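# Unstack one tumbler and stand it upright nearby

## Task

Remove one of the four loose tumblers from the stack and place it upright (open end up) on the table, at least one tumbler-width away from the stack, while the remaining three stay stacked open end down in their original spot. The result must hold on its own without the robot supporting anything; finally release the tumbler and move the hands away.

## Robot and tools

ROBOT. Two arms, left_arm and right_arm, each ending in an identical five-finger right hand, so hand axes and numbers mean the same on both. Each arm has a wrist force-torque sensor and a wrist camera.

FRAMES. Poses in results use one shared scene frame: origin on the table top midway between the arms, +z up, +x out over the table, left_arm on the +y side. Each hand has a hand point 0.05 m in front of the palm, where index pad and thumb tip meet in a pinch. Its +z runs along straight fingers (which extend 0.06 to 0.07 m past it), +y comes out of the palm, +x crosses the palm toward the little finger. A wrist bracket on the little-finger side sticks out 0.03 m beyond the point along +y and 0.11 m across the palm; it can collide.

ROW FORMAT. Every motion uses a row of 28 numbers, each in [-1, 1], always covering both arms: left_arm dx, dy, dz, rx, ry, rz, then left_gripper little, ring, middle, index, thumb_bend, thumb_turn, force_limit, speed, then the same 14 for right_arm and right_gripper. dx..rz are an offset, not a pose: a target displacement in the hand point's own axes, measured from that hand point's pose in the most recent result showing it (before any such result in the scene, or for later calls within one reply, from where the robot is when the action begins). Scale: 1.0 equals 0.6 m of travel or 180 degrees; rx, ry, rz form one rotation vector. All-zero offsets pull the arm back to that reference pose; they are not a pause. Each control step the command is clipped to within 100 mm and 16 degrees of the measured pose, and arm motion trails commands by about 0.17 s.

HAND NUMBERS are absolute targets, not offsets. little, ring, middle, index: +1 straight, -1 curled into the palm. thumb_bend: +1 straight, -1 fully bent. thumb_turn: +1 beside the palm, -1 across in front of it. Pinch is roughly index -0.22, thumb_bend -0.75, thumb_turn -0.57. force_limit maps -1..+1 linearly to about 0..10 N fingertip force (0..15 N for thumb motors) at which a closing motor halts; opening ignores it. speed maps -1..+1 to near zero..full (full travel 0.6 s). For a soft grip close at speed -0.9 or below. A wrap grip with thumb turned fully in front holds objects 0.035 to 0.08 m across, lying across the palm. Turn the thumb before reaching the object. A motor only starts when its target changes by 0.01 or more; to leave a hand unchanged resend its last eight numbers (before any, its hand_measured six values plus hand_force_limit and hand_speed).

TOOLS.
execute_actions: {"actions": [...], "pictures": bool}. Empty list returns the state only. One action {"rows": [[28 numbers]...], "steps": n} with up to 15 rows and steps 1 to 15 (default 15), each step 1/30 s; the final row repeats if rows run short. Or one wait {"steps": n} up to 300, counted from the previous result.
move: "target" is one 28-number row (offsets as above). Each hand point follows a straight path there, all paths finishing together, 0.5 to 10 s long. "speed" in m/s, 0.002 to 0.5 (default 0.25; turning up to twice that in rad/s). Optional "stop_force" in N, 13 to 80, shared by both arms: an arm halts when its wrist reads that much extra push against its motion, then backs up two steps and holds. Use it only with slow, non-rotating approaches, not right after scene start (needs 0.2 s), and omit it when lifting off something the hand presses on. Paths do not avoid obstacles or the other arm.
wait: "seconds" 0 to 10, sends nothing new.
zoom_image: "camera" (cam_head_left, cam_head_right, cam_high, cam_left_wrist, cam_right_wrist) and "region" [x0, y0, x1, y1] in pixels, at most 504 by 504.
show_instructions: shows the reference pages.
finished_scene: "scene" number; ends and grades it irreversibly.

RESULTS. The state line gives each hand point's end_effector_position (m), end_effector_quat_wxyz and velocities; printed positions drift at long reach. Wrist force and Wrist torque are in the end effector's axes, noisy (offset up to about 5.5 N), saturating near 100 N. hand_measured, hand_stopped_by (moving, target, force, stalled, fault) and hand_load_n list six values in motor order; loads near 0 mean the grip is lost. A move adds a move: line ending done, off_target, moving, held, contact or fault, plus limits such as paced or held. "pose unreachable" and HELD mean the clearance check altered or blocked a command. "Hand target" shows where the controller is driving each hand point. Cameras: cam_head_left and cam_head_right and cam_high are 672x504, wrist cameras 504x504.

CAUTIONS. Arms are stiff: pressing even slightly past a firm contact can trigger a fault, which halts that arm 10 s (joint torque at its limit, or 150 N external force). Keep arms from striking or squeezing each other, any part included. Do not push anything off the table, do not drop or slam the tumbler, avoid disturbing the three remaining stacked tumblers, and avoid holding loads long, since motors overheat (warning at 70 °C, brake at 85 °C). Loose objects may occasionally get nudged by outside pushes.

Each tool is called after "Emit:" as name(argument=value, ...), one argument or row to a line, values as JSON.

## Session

Emit:
execute_actions(
  actions=[],
)

Scene clock: 0.00 s of 6600.00 s.
left_arm: end_effector_position=(+0.0667, +1.2475, +0.5917) hand_measured=(+1.000, +1.000, +1.000, +1.000, +1.000, +1.000) hand_load_n=(+0.0, +0.0, +0.0, +0.0, +0.0, +0.0) hand_stopped_by=(target, target, target, target, target, target) hand_force_limit=0.00 hand_speed=-0.80 end_effector_quat_wxyz=(-0.072, +0.664, -0.744, -0.017) end_effector_velocity=(+0.000, -0.001, -0.001) end_effector_angular_velocity=(-0.001, +0.001, +0.001) | right_arm: end_effector_position=(+0.2246, -1.1128, +0.6225) hand_measured=(+1.000, +1.000, +1.000, +1.000, +1.000, +1.000) hand_load_n=(+0.0, +0.0, +0.0, +0.0, +0.0, +0.0) hand_stopped_by=(target, target, target, target, target, target) hand_force_limit=0.00 hand_speed=-0.80 end_effector_quat_wxyz=(-0.008, +0.629, +0.771, -0.101) end_effector_velocity=(+0.000, +0.000, -0.000) end_effector_angular_velocity=(+0.001, -0.001, -0.001)
Joint positions: left_arm=[ 1.375 -1.436  1.286  1.579  1.614 -1.773] | right_arm=[-1.856 -1.539  1.333  1.616  1.693 -1.89 ]
Joint velocities: left_arm=[-0.001 -0.001  0.002  0.    -0.    -0.001] | right_arm=[ 0.     0.     0.001  0.    -0.001  0.001]
Motor temperatures (°C, as the motors report them): left_arm=[24 23 22 31 30 29] | right_arm=[24 24 23 26 27 33]
Wrist force (N, on the end effector, along its own x y z axes, offset not removed): no reading
Wrist torque (N m, same axes, about the end effector's origin, offset not removed): no reading
Hand target (left_arm): +0.067, +1.247, +0.592; +0.072, -0.664, +0.744, +0.017
Hand target (right_arm): +0.225, -1.113, +0.623; -0.008, +0.629, +0.771, -0.101
camera_calibration (this result's frames):
cam_left_wrist: T_world_to_cam=[[-0.977338, 0.192807, -0.0873795, -0.122106], [0.0829418, 0.728572, 0.679929, -1.32342], [0.194758, 0.657273, -0.728053, -0.267734], [0, 0, 0, 1]] pos_world=[0.0425716, 1.16373, 0.69424]
cam_right_wrist: T_world_to_cam=[[0.985763, 0.120252, -0.117516, -0.0259365], [0.167599, -0.758682, 0.629533, -1.27592], [-0.0134548, -0.640266, -0.768035, -0.0953976], [0, 0, 0, 1]] pos_world=[0.238127, -1.02598, 0.726916]

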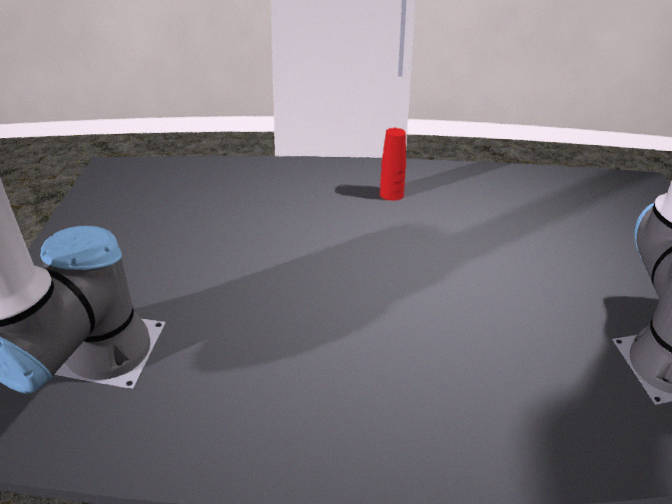

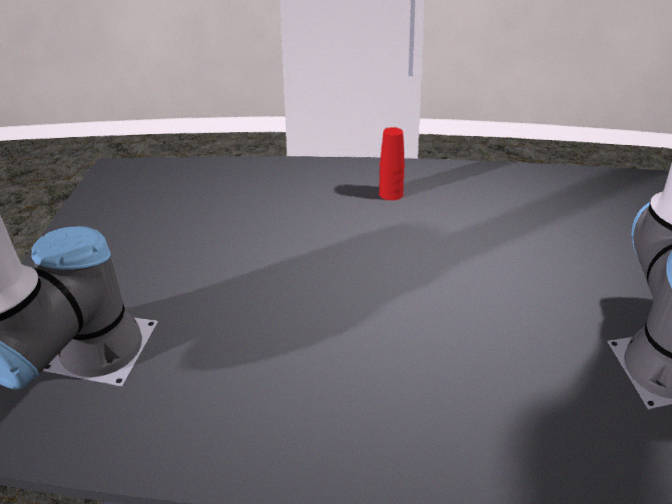

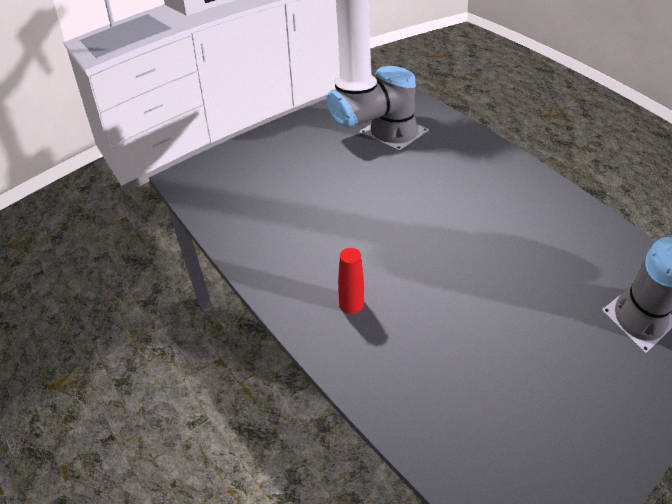

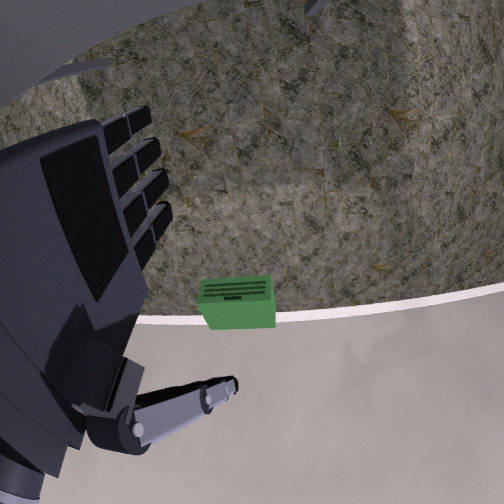

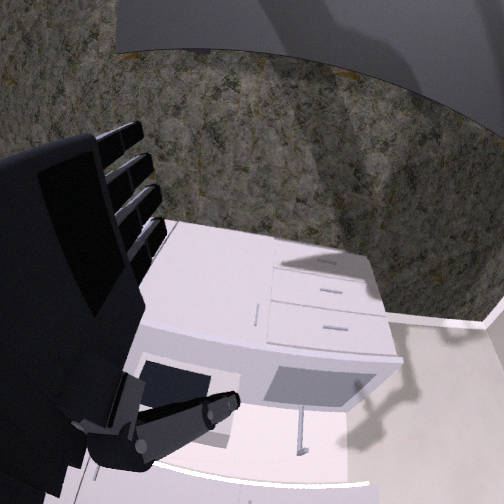

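Emit:
move(
  target=[0.58,-0.43,0.1,0,0,0,1,1,1,1,1,-1,0.5,0.5,0,0,0,0,0,0,1,1,1,1,1,1,0,-0.8],
  speed=0.4,
)

Emit:
move(
  target=[0.58,-0.43,0.1,0,0,0,1,1,1,1,1,-1,0.5,0.5,0,0,0,0,0,0,1,1,1,1,1,1,0,-0.8],
  speed=0.4,
)

Emit:
move(
  target=[0,0,0,0,0,0.744,1,1,1,1,1,-1,0.5,0.5,0,0,0,0,0,0,1,1,1,1,1,1,0,-0.8],
  speed=0.4,
)

Emit:
move(
  target=[0,0,0,0,-0.48,0,1,1,1,1,1,-1,0.5,0.5,0,0,0,0,0,0,1,1,1,1,1,1,0,-0.8],
  speed=0.3,
)

Scene clock: 10.57 s of 6600.00 s.
left_arm: end_effector_position=(+0.2896, +0.8808, +0.5053) hand_measured=(+1.000, +1.000, +1.000, +1.000, +1.000, -1.000) hand_load_n=(+0.0, +0.0, +0.0, +0.0, +0.0, +0.0) hand_stopped_by=(target, target, target, target, target, target) hand_force_limit=0.50 hand_speed=0.50 end_effector_quat_wxyz=(-0.072, +0.664, -0.745, -0.017) end_effector_velocity=(+0.001, -0.002, +0.000) end_effector_angular_velocity=(+0.005, +0.001, +0.003) | right_arm: end_effector_position=(+0.2246, -1.1128, +0.6225) hand_measured=(+1.000, +1.000, +1.000, +1.000, +1.000, +1.000) hand_load_n=(+0.0, +0.0, +0.0, +0.0, +0.0, +0.0) hand_stopped_by=(target, target, target, target, target, target) hand_force_limit=0.00 hand_speed=-0.80 end_effector_quat_wxyz=(-0.008, +0.629, +0.771, -0.101) end_effector_velocity=(+0.000, +0.000, +0.000) end_effector_angular_velocity=(-0.000, -0.001, +0.000)
Joint positions: left_arm=[ 0.19  -1.934  1.886  1.526  1.457 -2.949] | right_arm=[-1.856 -1.539  1.333  1.616  1.693 -1.89 ]
Joint velocities: left_arm=[-0.014 -0.002  0.002  0.003 -0.007 -0.017] | right_arm=[-0.    -0.    -0.     0.    -0.001 -0.   ]
Motor temperatures (°C, as the motors report them): left_arm=[24 23 22 31 30 29] | right_arm=[24 24 23 26 27 33]
Wrist force (N, on the end effector, along its own x y z axes, offset not removed): left_arm=[0.4 -2.6 -2.4] | right_arm=[1.8 1.0 1.8]
Wrist torque (N m, same axes, about the end effector's origin, offset not removed): left_arm=[-0.06 -0.10 0.20] | right_arm=[0.36 -0.54 0.01]
Hand target (left_arm): +0.290, +0.881, +0.505; +0.072, -0.664, +0.744, +0.017
Hand target (right_arm): +0.225, -1.113, +0.623; -0.008, +0.629, +0.771, -0.101
Off the commanded pose (left_arm): 0.000 m, 0 deg.
Off the commanded pose (right_arm): 0.000 m, 0 deg.
After step 90, 5.63 s passed at rest.
move: done
camera_calibration (this result's frames):
cam_left_wrist: T_world_to_cam=[[-0.977325, 0.19287, -0.0873906, 0.158796], [0.0832387, 0.729438, 0.678964, -1.01639], [0.194697, 0.656294, -0.728952, -0.131743], [0, 0, 0, 1]] pos_world=[0.265448, 0.797227, 0.607934]
cam_right_wrist: T_world_to_cam=[[0.985763, 0.120252, -0.117516, -0.0259361], [0.1676, -0.758682, 0.629533, -1.27592], [-0.0134547, -0.640266, -0.768035, -0.0953975], [0, 0, 0, 1]] pos_world=[0.238127, -1.02598, 0.726916]

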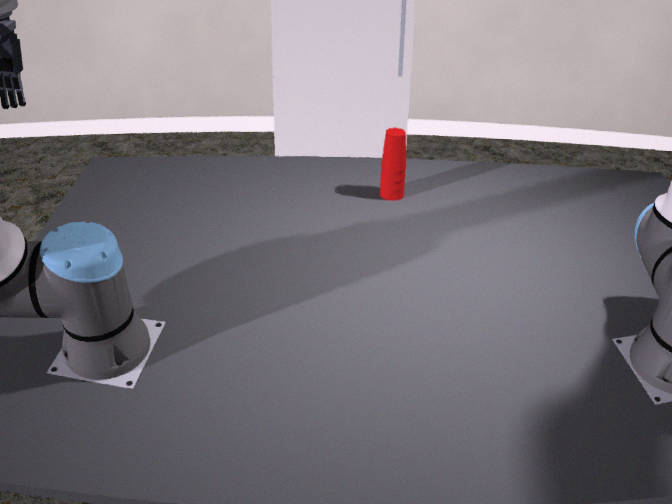

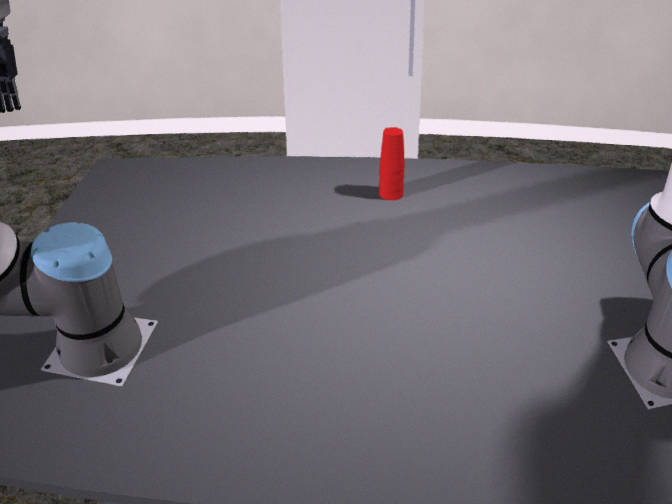

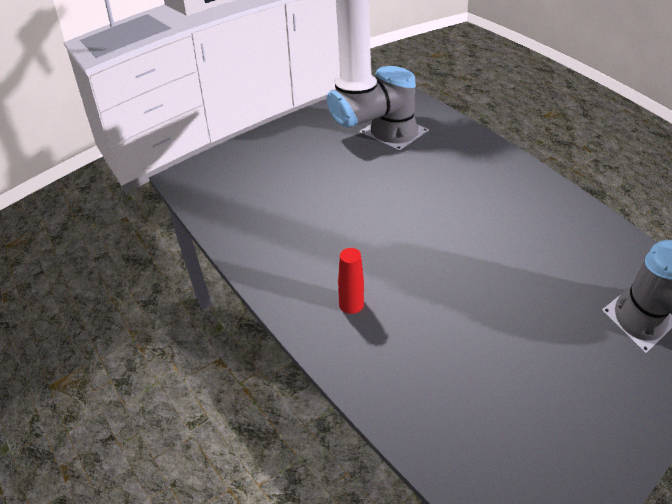

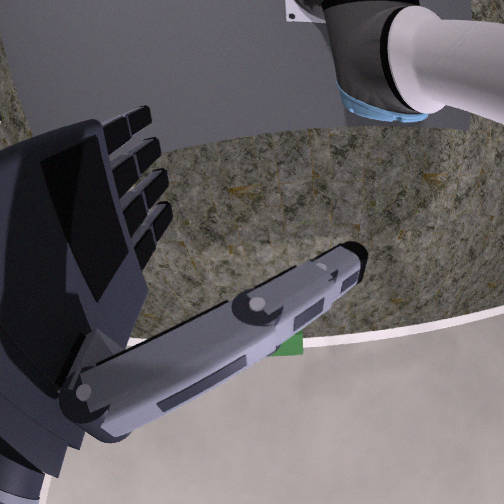

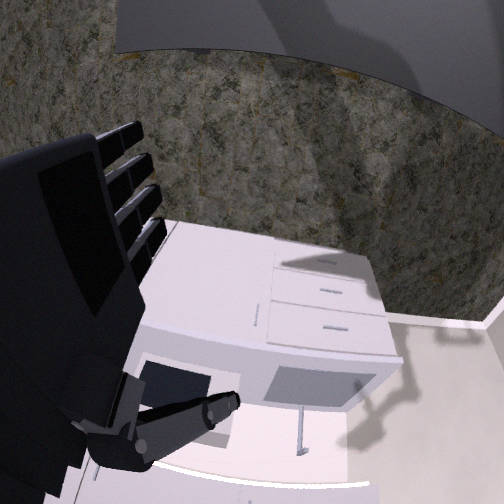

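Scene clock: 12.40 s of 6600.00 s.
left_arm: end_effector_position=(+0.5119, +0.5144, +0.4189) hand_measured=(+1.000, +1.000, +1.000, +1.000, +1.000, -1.000) hand_load_n=(+0.0, +0.0, +0.0, +0.0, +0.0, +0.0) hand_stopped_by=(target, target, target, target, target, target) hand_force_limit=0.50 hand_speed=0.50 end_effector_quat_wxyz=(-0.071, +0.664, -0.745, -0.017) end_effector_velocity=(+0.001, -0.002, -0.001) end_effector_angular_velocity=(+0.000, +0.002, -0.000) | right_arm: end_effector_position=(+0.2246, -1.1128, +0.6225) hand_measured=(+1.000, +1.000, +1.000, +1.000, +1.000, +1.000) hand_load_n=(+0.0, +0.0, +0.0, +0.0, +0.0, +0.0) hand_stopped_by=(target, target, target, target, target, target) hand_force_limit=0.00 hand_speed=-0.80 end_effector_quat_wxyz=(-0.008, +0.629, +0.771, -0.101) end_effector_velocity=(-0.000, +0.000, +0.000) end_effector_angular_velocity=(-0.000, -0.000, +0.001)
Joint positions: left_arm=[-0.634 -1.566  1.764  1.393  1.425 -3.78 ] | right_arm=[-1.856 -1.539  1.333  1.616  1.693 -1.89 ]
Joint velocities: left_arm=[-0.001  0.004 -0.002 -0.001  0.001 -0.001] | right_arm=[-0.    -0.    -0.     0.    -0.    -0.001]
Motor temperatures (°C, as the motors report them): left_arm=[24 23 22 31 30 29] | right_arm=[24 24 23 26 27 33]
Wrist force (N, on the end effector, along its own x y z axes, offset not removed): left_arm=[0.0 -7.1 -0.7] | right_arm=[1.1 1.6 3.1]
Wrist torque (N m, same axes, about the end effector's origin, offset not removed): left_arm=[-0.71 0.00 -0.21] | right_arm=[0.30 -0.09 0.05]
Hand target (left_arm): +0.512, +0.514, +0.419; +0.071, -0.664, +0.745, +0.017
Hand target (right_arm): +0.225, -1.113, +0.623; -0.008, +0.629, +0.771, -0.101
Off the commanded pose (left_arm): 0.000 m, 0 deg.
Off the commanded pose (right_arm): 0.000 m, 0 deg.
move: done
camera_calibration (this result's frames):
cam_left_wrist: T_world_to_cam=[[-0.97739, 0.192785, -0.0868427, 0.439023], [0.0835617, 0.729463, 0.678897, -0.709045], [0.19423, 0.656291, -0.729079, 0.00274236], [0, 0, 0, 1]] pos_world=[0.487814, 0.430785, 0.521494]
cam_right_wrist: T_world_to_cam=[[0.985763, 0.120252, -0.117516, -0.0259362], [0.1676, -0.758682, 0.629533, -1.27592], [-0.0134548, -0.640266, -0.768035, -0.0953975], [0, 0, 0, 1]] pos_world=[0.238127, -1.02598, 0.726916]

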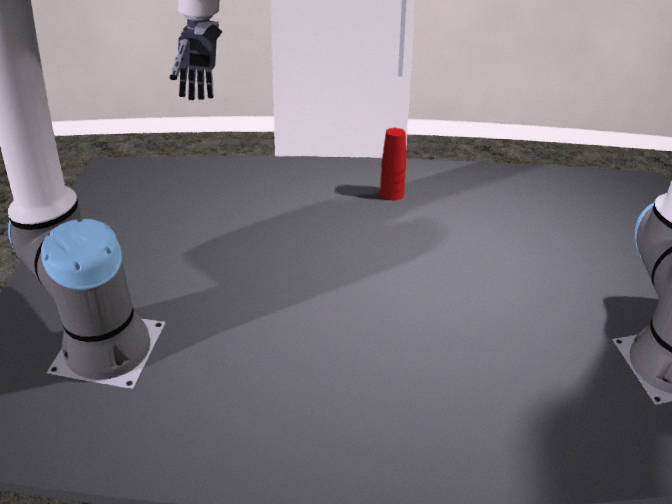

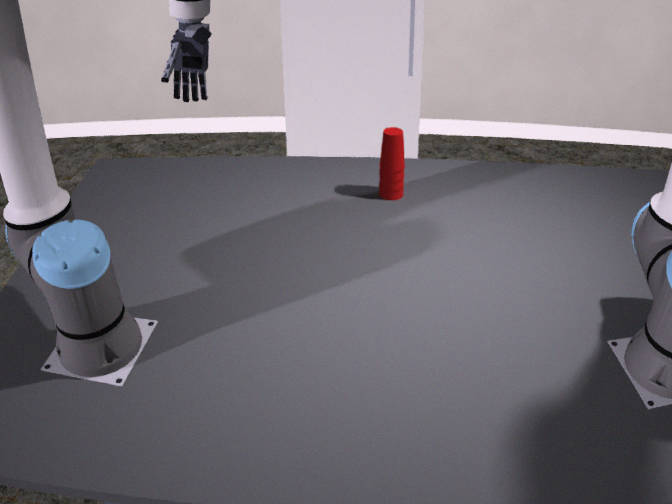

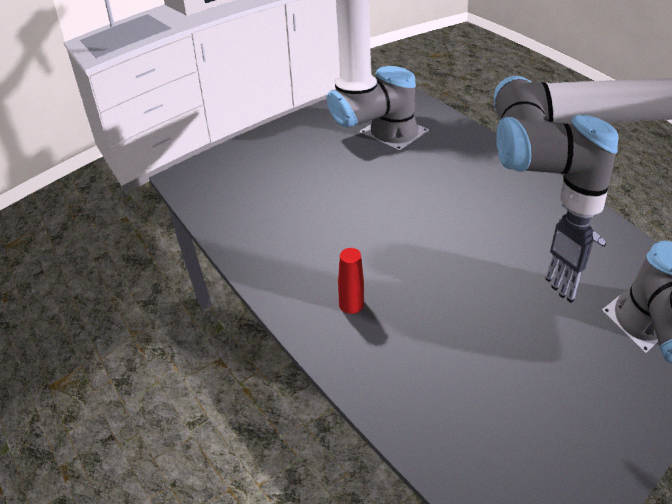

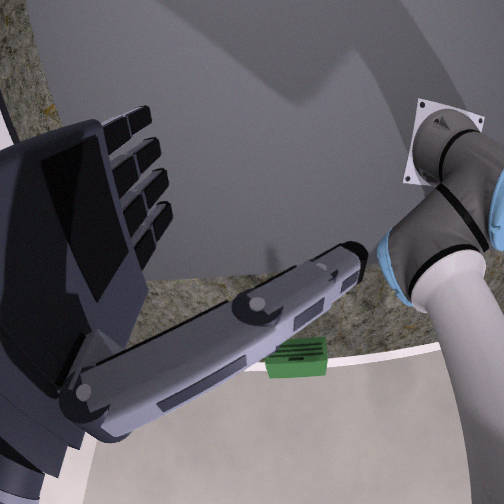

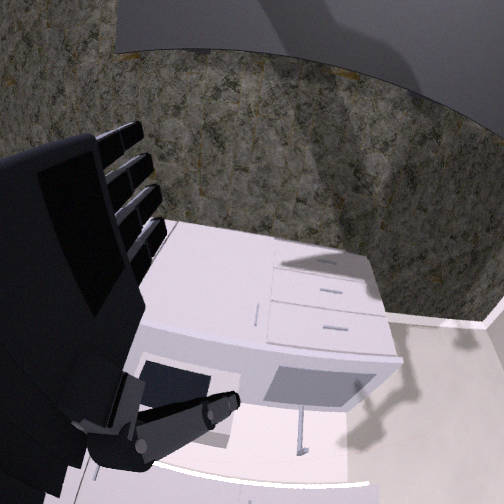

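Scene clock: 15.93 s of 6600.00 s.
left_arm: end_effector_position=(+0.5117, +0.5144, +0.4188) hand_measured=(+1.000, +1.000, +1.000, +1.000, +1.000, -1.000) hand_load_n=(+0.0, +0.0, +0.0, +0.0, +0.0, +0.0) hand_stopped_by=(target, target, target, target, target, target) hand_force_limit=0.50 hand_speed=0.50 end_effector_quat_wxyz=(+0.012, +0.425, +0.902, +0.073) end_effector_velocity=(-0.000, -0.000, +0.000) end_effector_angular_velocity=(-0.003, +0.004, -0.014) | right_arm: end_effector_position=(+0.2246, -1.1128, +0.6225) hand_measured=(+1.000, +1.000, +1.000, +1.000, +1.000, +1.000) hand_load_n=(+0.0, +0.0, +0.0, +0.0, +0.0, +0.0) hand_stopped_by=(target, target, target, target, target, target) hand_force_limit=0.00 hand_speed=-0.80 end_effector_quat_wxyz=(-0.008, +0.629, +0.771, -0.101) end_effector_velocity=(-0.000, +0.000, +0.000) end_effector_angular_velocity=(-0.000, +0.001, -0.000)
Joint positions: left_arm=[-0.838 -1.787  1.98   1.429  1.432 -1.651] | right_arm=[-1.856 -1.539  1.333  1.616  1.693 -1.89 ]
Joint velocities: left_arm=[ 0.004 -0.001 -0.001 -0.     0.004  0.018] | right_arm=[-0.    -0.    -0.    -0.     0.001 -0.   ]
Motor temperatures (°C, as the motors report them): left_arm=[24 23 22 31 30 29] | right_arm=[24 24 23 26 27 33]
Wrist force (N, on the end effector, along its own x y z axes, offset not removed): left_arm=[-2.1 -1.5 -2.2] | right_arm=[2.1 3.2 3.3]
Wrist torque (N m, same axes, about the end effector's origin, offset not removed): left_arm=[0.23 0.32 -0.19] | right_arm=[0.55 -0.33 -0.15]
Hand target (left_arm): +0.512, +0.514, +0.419; +0.012, +0.425, +0.902, +0.072
Hand target (right_arm): +0.225, -1.113, +0.623; -0.008, +0.629, +0.771, -0.101
Off the commanded pose (left_arm): 0.000 m, 0 deg.
Off the commanded pose (right_arm): 0.000 m, 0 deg.
move: done
camera_calibration (this result's frames):
cam_left_wrist: T_world_to_cam=[[0.810775, 0.574624, 0.11159, -0.755616], [0.439341, -0.723341, 0.532689, -0.0825382], [0.386813, -0.382864, -0.838922, 0.484732], [0, 0, 0, 1]] pos_world=[0.461396, 0.560078, 0.534939]
cam_right_wrist: T_world_to_cam=[[0.985763, 0.120252, -0.117516, -0.0259364], [0.167599, -0.758682, 0.629533, -1.27592], [-0.0134547, -0.640266, -0.768035, -0.0953975], [0, 0, 0, 1]] pos_world=[0.238127, -1.02598, 0.726916]

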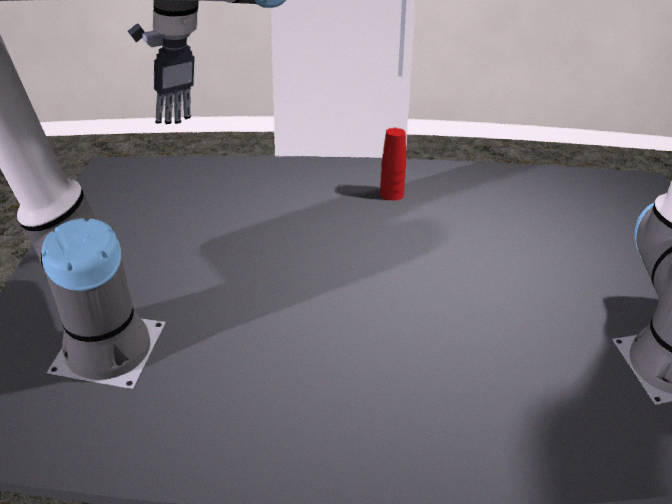

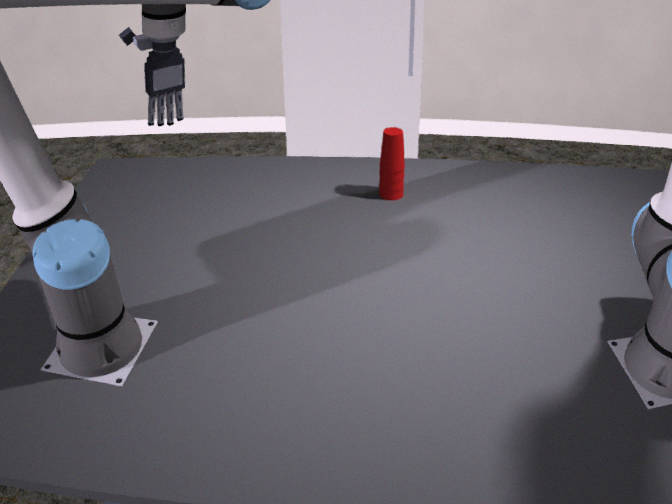

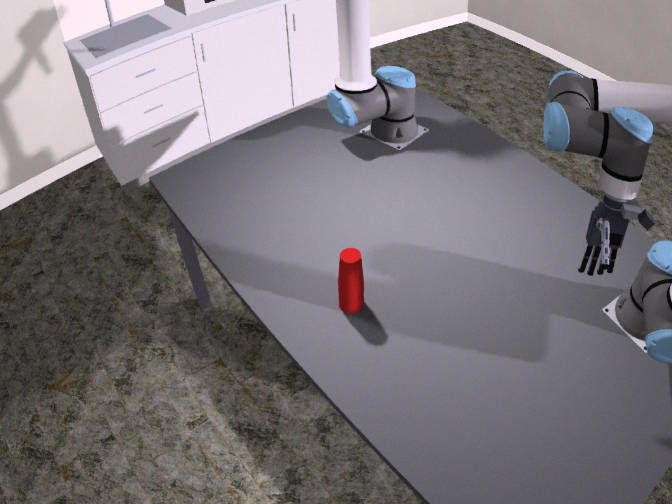

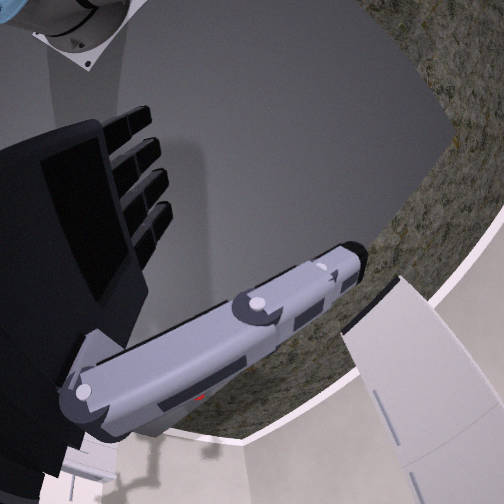

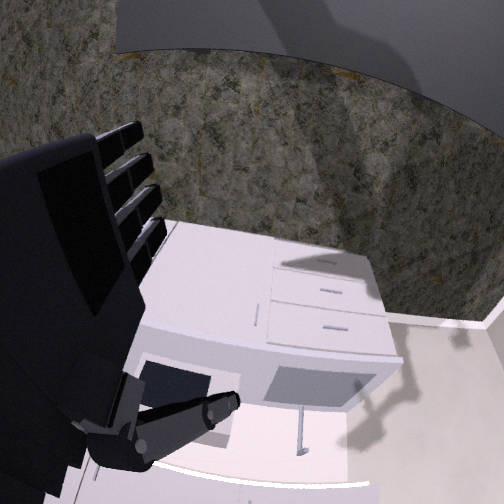

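Scene clock: 19.03 s of 6600.00 s.
left_arm: end_effector_position=(+0.5115, +0.5145, +0.4193) hand_measured=(+1.000, +1.000, +1.000, +1.000, +1.000, -1.000) hand_load_n=(+0.0, +0.0, +0.0, +0.0, +0.0, +0.0) hand_stopped_by=(target, target, target, target, target, target) hand_force_limit=0.50 hand_speed=0.50 end_effector_quat_wxyz=(+0.627, +0.359, +0.650, -0.237) end_effector_velocity=(+0.002, +0.000, +0.001) end_effector_angular_velocity=(-0.011, -0.006, -0.013) | right_arm: end_effector_position=(+0.2246, -1.1128, +0.6225) hand_measured=(+1.000, +1.000, +1.000, +1.000, +1.000, +1.000) hand_load_n=(+0.0, +0.0, +0.0, +0.0, +0.0, +0.0) hand_stopped_by=(target, target, target, target, target, target) hand_force_limit=0.00 hand_speed=-0.80 end_effector_quat_wxyz=(-0.008, +0.629, +0.771, -0.101) end_effector_velocity=(-0.000, -0.000, -0.000) end_effector_angular_velocity=(+0.000, +0.000, -0.001)
Joint positions: left_arm=[-0.598 -2.4    2.519 -0.015  1.72  -1.411] | right_arm=[-1.856 -1.539  1.333  1.616  1.693 -1.89 ]
Joint velocities: left_arm=[ 0.045  0.022 -0.002 -0.031  0.059  0.002] | right_arm=[-0.     0.     0.    -0.     0.001  0.001]
Motor temperatures (°C, as the motors report them): left_arm=[24 23 22 31 30 29] | right_arm=[24 24 23 26 27 33]
Wrist force (N, on the end effector, along its own x y z axes, offset not removed): left_arm=[-3.8 -3.4 -2.4] | right_arm=[0.3 -2.6 -0.8]
Wrist torque (N m, same axes, about the end effector's origin, offset not removed): left_arm=[-0.17 0.61 -0.28] | right_arm=[-0.12 0.04 -0.30]
Hand target (left_arm): +0.512, +0.514, +0.419; +0.627, +0.360, +0.649, -0.238
Hand target (right_arm): +0.225, -1.113, +0.623; -0.008, +0.629, +0.771, -0.101
Off the commanded pose (left_arm): 0.001 m, 0 deg.
Off the commanded pose (right_arm): 0.000 m, 0 deg.
move: done
camera_calibration (this result's frames):
cam_left_wrist: T_world_to_cam=[[0.775545, 0.595125, 0.21061, -0.789659], [-0.440681, 0.271478, 0.855628, -0.279721], [0.45203, -0.75639, 0.472804, 0.0940418], [0, 0, 0, 1]] pos_world=[0.446638, 0.617017, 0.361185]
cam_right_wrist: T_world_to_cam=[[0.985763, 0.120252, -0.117516, -0.0259364], [0.167599, -0.758682, 0.629533, -1.27592], [-0.0134547, -0.640266, -0.768035, -0.0953975], [0, 0, 0, 1]] pos_world=[0.238127, -1.02598, 0.726916]

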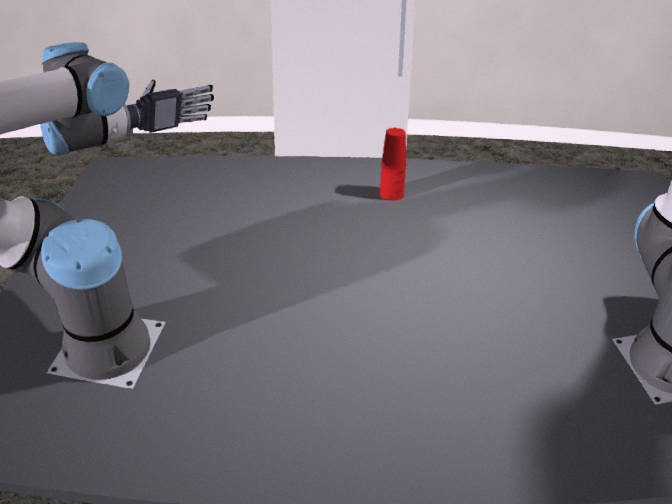

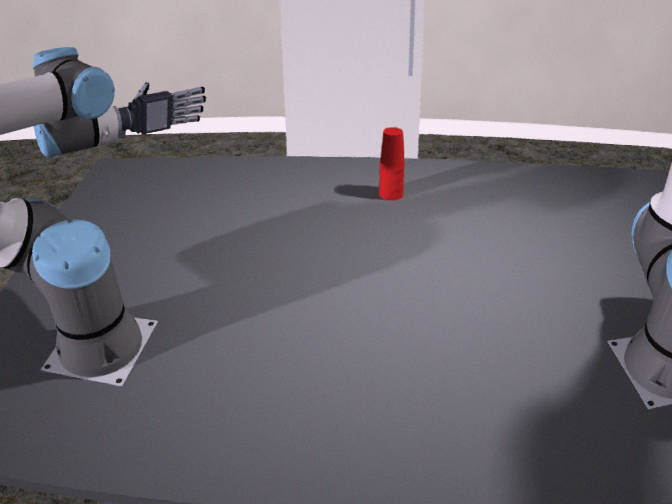

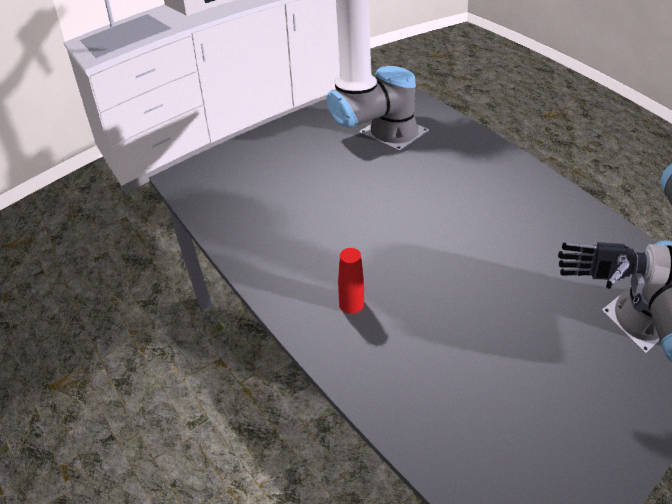

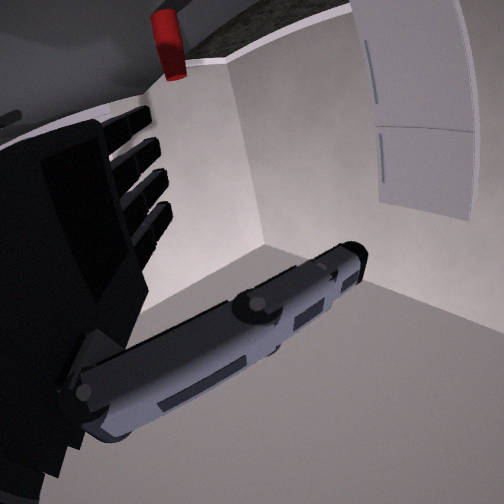

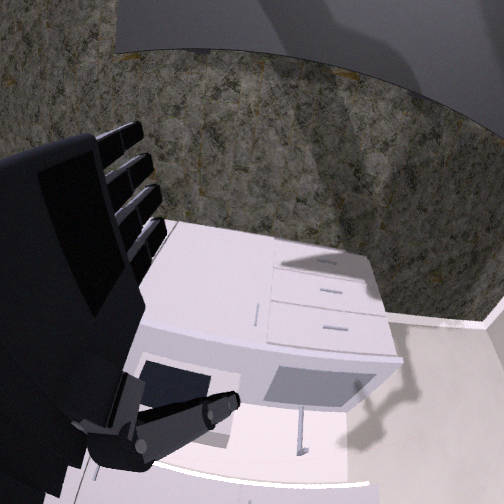

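Emit:
execute_actions(
  actions=[],
)

Scene clock: 27.47 s of 6600.00 s.
left_arm: end_effector_position=(+0.5116, +0.5145, +0.4193) hand_measured=(+1.000, +1.000, +1.000, +1.000, +1.000, -1.000) hand_load_n=(+0.0, +0.0, +0.0, +0.0, +0.0, +0.0) hand_stopped_by=(target, target, target, target, target, target) hand_force_limit=0.50 hand_speed=0.50 end_effector_quat_wxyz=(+0.627, +0.360, +0.649, -0.238) end_effector_velocity=(+0.000, +0.000, -0.000) end_effector_angular_velocity=(+0.000, +0.000, +0.001) | right_arm: end_effector_position=(+0.2246, -1.1128, +0.6225) hand_measured=(+1.000, +1.000, +1.000, +1.000, +1.000, +1.000) hand_load_n=(+0.0, +0.0, +0.0, +0.0, +0.0, +0.0) hand_stopped_by=(target, target, target, target, target, target) hand_force_limit=0.00 hand_speed=-0.80 end_effector_quat_wxyz=(-0.008, +0.629, +0.771, -0.101) end_effector_velocity=(+0.000, -0.000, -0.000) end_effector_angular_velocity=(-0.000, -0.000, -0.000)
Joint positions: left_arm=[-0.593 -2.398  2.519 -0.018  1.727 -1.411] | right_arm=[-1.856 -1.539  1.333  1.616  1.693 -1.89 ]
Joint velocities: left_arm=[ 0.001  0.     0.    -0.     0.001  0.   ] | right_arm=[ 0.     0.     0.    -0.    -0.     0.001]
Motor temperatures (°C, as the motors report them): left_arm=[24 23 22 31 30 29] | right_arm=[24 24 23 26 27 33]
Wrist force (N, on the end effector, along its own x y z axes, offset not removed): left_arm=[-1.9 -4.1 -5.7] | right_arm=[1.2 -3.6 -1.9]
Wrist torque (N m, same axes, about the end effector's origin, offset not removed): left_arm=[-0.05 0.49 -0.22] | right_arm=[-0.07 -0.14 -0.34]
Hand target (left_arm): +0.512, +0.514, +0.419; +0.627, +0.360, +0.649, -0.238
Hand target (right_arm): +0.225, -1.113, +0.623; -0.008, +0.629, +0.771, -0.101
Off the commanded pose (left_arm): 0.000 m, 0 deg.
Off the commanded pose (right_arm): 0.000 m, 0 deg.
Steps of this call (steps 1 to 90: nothing new was sent; then 5.43 s passed at rest). Readings (end_effector_position | what the end effector reports):
1: left_arm (+0.5115, +0.5145, +0.4193) | right_arm (+0.2246, -1.1128, +0.6225) | left_arm hand_measured=(+1.000, +1.000, +1.000, +1.000, +1.000, -1.000) hand_load_n=(+0.0, +0.0, +0.0, +0.0, +0.0, +0.0) hand_stopped_by=(target, target, target, target, target, target) hand_force_limit=0.50 hand_speed=0.50 | right_arm hand_measured=(+1.000, +1.000, +1.000, +1.000, +1.000, +1.000) hand_load_n=(+0.0, +0.0, +0.0, +0.0, +0.0, +0.0) hand_stopped_by=(target, target, target, target, target, target) hand_force_limit=0.00 hand_speed=-0.80
2: left_arm (+0.5116, +0.5145, +0.4193) | right_arm (+0.2246, -1.1128, +0.6225) | left_arm hand_measured=(+1.000, +1.000, +1.000, +1.000, +1.000, -1.000) hand_load_n=(+0.0, +0.0, +0.0, +0.0, +0.0, +0.0) hand_stopped_by=(target, target, target, target, target, target) hand_force_limit=0.50 hand_speed=0.50 | right_arm hand_measured=(+1.000, +1.000, +1.000, +1.000, +1.000, +1.000) hand_load_n=(+0.0, +0.0, +0.0, +0.0, +0.0, +0.0) hand_stopped_by=(target, target, target, target, target, target) hand_force_limit=0.00 hand_speed=-0.80
4: left_arm (+0.5116, +0.5145, +0.4193) | right_arm (+0.2246, -1.1128, +0.6225) | left_arm hand_measured=(+1.000, +1.000, +1.000, +1.000, +1.000, -1.000) hand_load_n=(+0.0, +0.0, +0.0, +0.0, +0.0, +0.0) hand_stopped_by=(target, target, target, target, target, target) hand_force_limit=0.50 hand_speed=0.50 | right_arm hand_measured=(+1.000, +1.000, +1.000, +1.000, +1.000, +1.000) hand_load_n=(+0.0, +0.0, +0.0, +0.0, +0.0, +0.0) hand_stopped_by=(target, target, target, target, target, target) hand_force_limit=0.00 hand_speed=-0.80
8: left_arm (+0.5116, +0.5145, +0.4193) | right_arm (+0.2246, -1.1128, +0.6225) | left_arm hand_measured=(+1.000, +1.000, +1.000, +1.000, +1.000, -1.000) hand_load_n=(+0.0, +0.0, +0.0, +0.0, +0.0, +0.0) hand_stopped_by=(target, target, target, target, target, target) hand_force_limit=0.50 hand_speed=0.50 | right_arm hand_measured=(+1.000, +1.000, +1.000, +1.000, +1.000, +1.000) hand_load_n=(+0.0, +0.0, +0.0, +0.0, +0.0, +0.0) hand_stopped_by=(target, target, target, target, target, target) hand_force_limit=0.00 hand_speed=-0.80
90: the state above
camera_calibration (this result's frames):
cam_left_wrist: T_world_to_cam=[[0.776482, 0.593953, 0.210467, -0.789538], [-0.440643, 0.273035, 0.855152, -0.280243], [0.450455, -0.756751, 0.473728, 0.0946145], [0, 0, 0, 1]] pos_world=[0.446955, 0.617064, 0.361]
cam_right_wrist: T_world_to_cam=[[0.985763, 0.120252, -0.117516, -0.0259363], [0.1676, -0.758682, 0.629533, -1.27592], [-0.0134548, -0.640266, -0.768035, -0.0953975], [0, 0, 0, 1]] pos_world=[0.238127, -1.02598, 0.726916]

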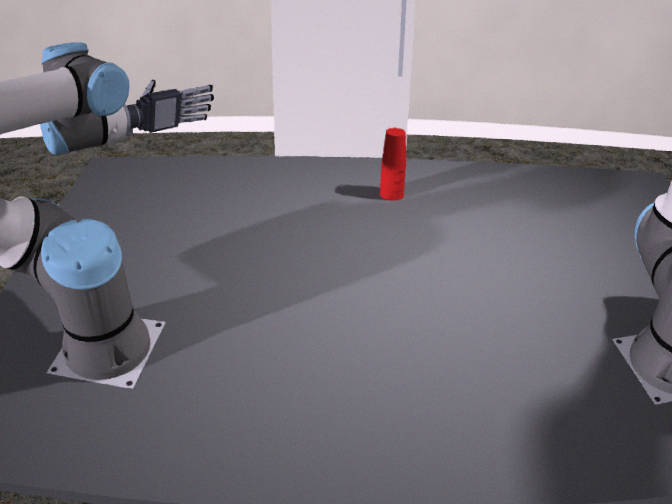

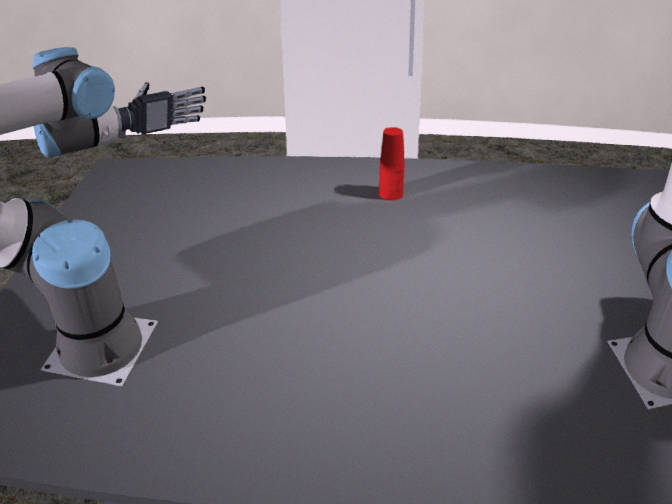

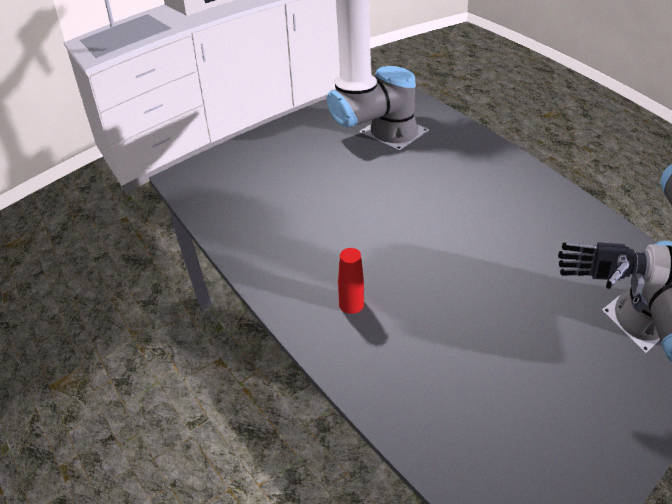

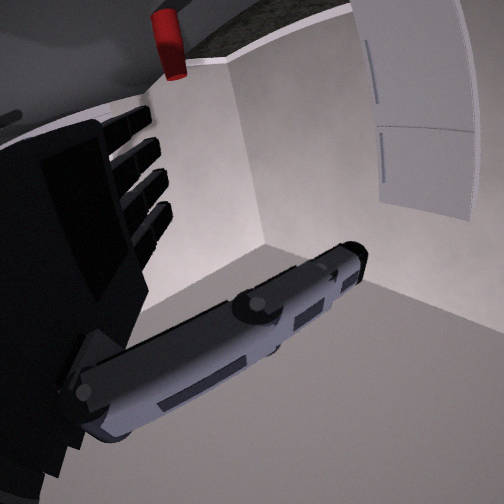

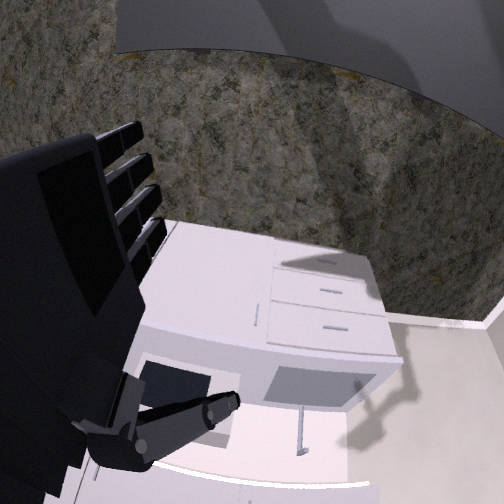

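Emit:
move(
  target=[0.305,-0.288,0.637,0,-0.032,-0.045,1,1,1,1,1,-1,0.5,0.5,0,0,0,0,0,0,1,1,1,1,1,1,0,-0.8],
  speed=0.2,
)

Scene clock: 38.20 s of 6600.00 s.
left_arm: end_effector_position=(+0.6333, +0.1468, +0.1755) hand_measured=(+1.000, +1.000, +1.000, +1.000, +1.000, -1.000) hand_load_n=(+0.0, +0.0, +0.0, +0.0, +0.0, +0.0) hand_stopped_by=(target, target, target, target, target, target) hand_force_limit=0.50 hand_speed=0.50 end_effector_quat_wxyz=(+0.640, +0.301, +0.641, -0.299) end_effector_velocity=(+0.000, -0.002, -0.002) end_effector_angular_velocity=(+0.000, +0.000, -0.001) | right_arm: end_effector_position=(+0.2246, -1.1128, +0.6225) hand_measured=(+1.000, +1.000, +1.000, +1.000, +1.000, +1.000) hand_load_n=(+0.0, +0.0, +0.0, +0.0, +0.0, +0.0) hand_stopped_by=(target, target, target, target, target, target) hand_force_limit=0.00 hand_speed=-0.80 end_effector_quat_wxyz=(-0.008, +0.629, +0.771, -0.101) end_effector_velocity=(+0.000, +0.000, -0.000) end_effector_angular_velocity=(-0.000, -0.000, +0.001)
Joint positions: left_arm=[-1.066 -1.329  2.435 -1.104  1.263 -1.569] | right_arm=[-1.856 -1.539  1.333  1.616  1.693 -1.89 ]
Joint velocities: left_arm=[-0.     0.005 -0.002 -0.002  0.001 -0.   ] | right_arm=[ 0.  0. -0. -0. -0. -0.]
Motor temperatures (°C, as the motors report them): left_arm=[24 23 22 31 30 29] | right_arm=[24 24 23 26 27 33]
Wrist force (N, on the end effector, along its own x y z axes, offset not removed): left_arm=[3.9 -3.6 -4.7] | right_arm=[-0.5 -3.4 -0.8]
Wrist torque (N m, same axes, about the end effector's origin, offset not removed): left_arm=[-0.09 -0.51 0.12] | right_arm=[-0.33 0.20 -0.81]
Hand target (left_arm): +0.633, +0.147, +0.175; +0.640, +0.301, +0.641, -0.299
Hand target (right_arm): +0.225, -1.113, +0.623; -0.008, +0.629, +0.771, -0.101
Off the commanded pose (left_arm): 0.000 m, 0 deg.
Off the commanded pose (right_arm): 0.000 m, 0 deg.
After step 90, 4.80 s passed at rest.
move: done
camera_calibration (this result's frames):
cam_left_wrist: T_world_to_cam=[[0.782768, 0.617892, 0.0740549, -0.597923], [-0.403628, 0.413514, 0.816144, 0.044965], [0.473666, -0.668742, 0.573084, -0.168027], [0, 0, 0, 1]] pos_world=[0.565772, 0.238491, 0.103875]
cam_right_wrist: T_world_to_cam=[[0.985763, 0.120252, -0.117516, -0.0259364], [0.167599, -0.758682, 0.629533, -1.27592], [-0.0134547, -0.640266, -0.768035, -0.0953976], [0, 0, 0, 1]] pos_world=[0.238127, -1.02598, 0.726916]

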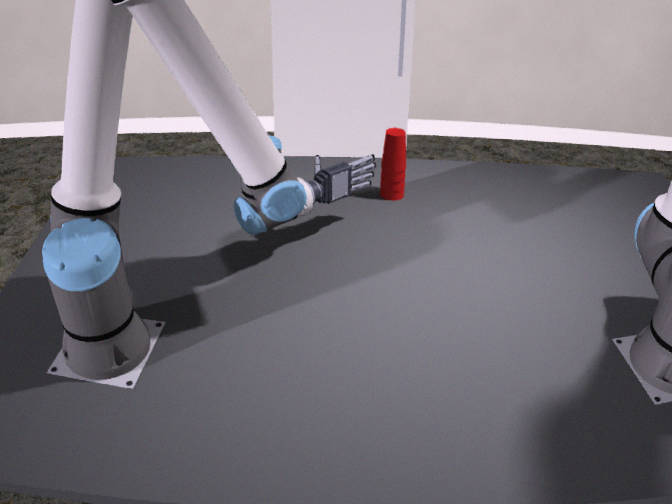

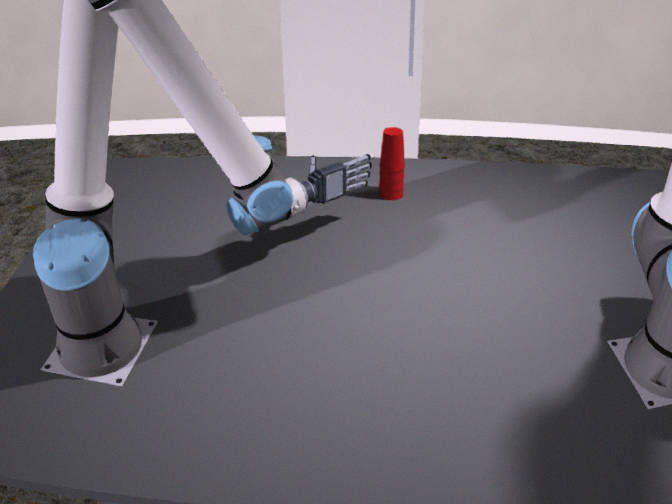

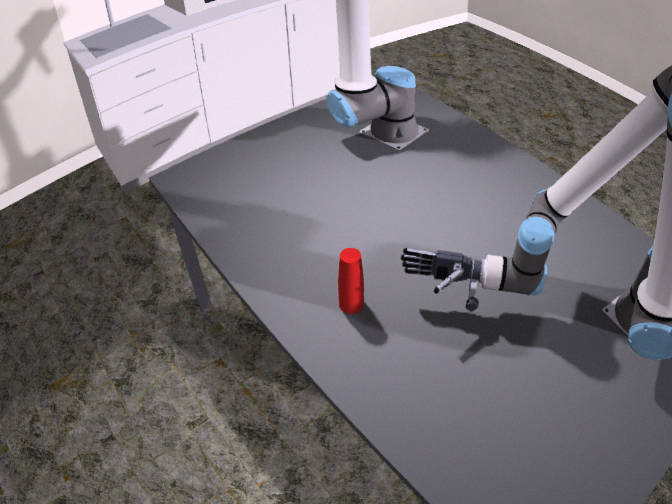

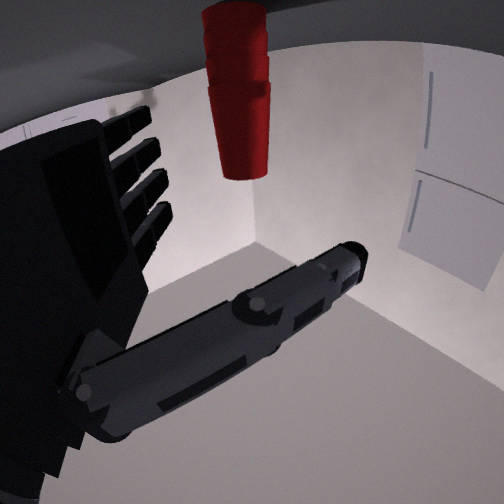

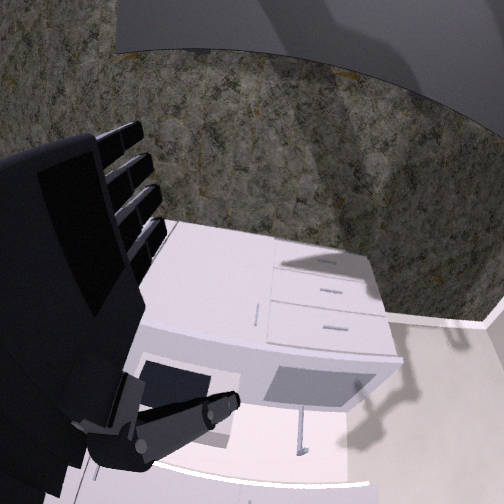

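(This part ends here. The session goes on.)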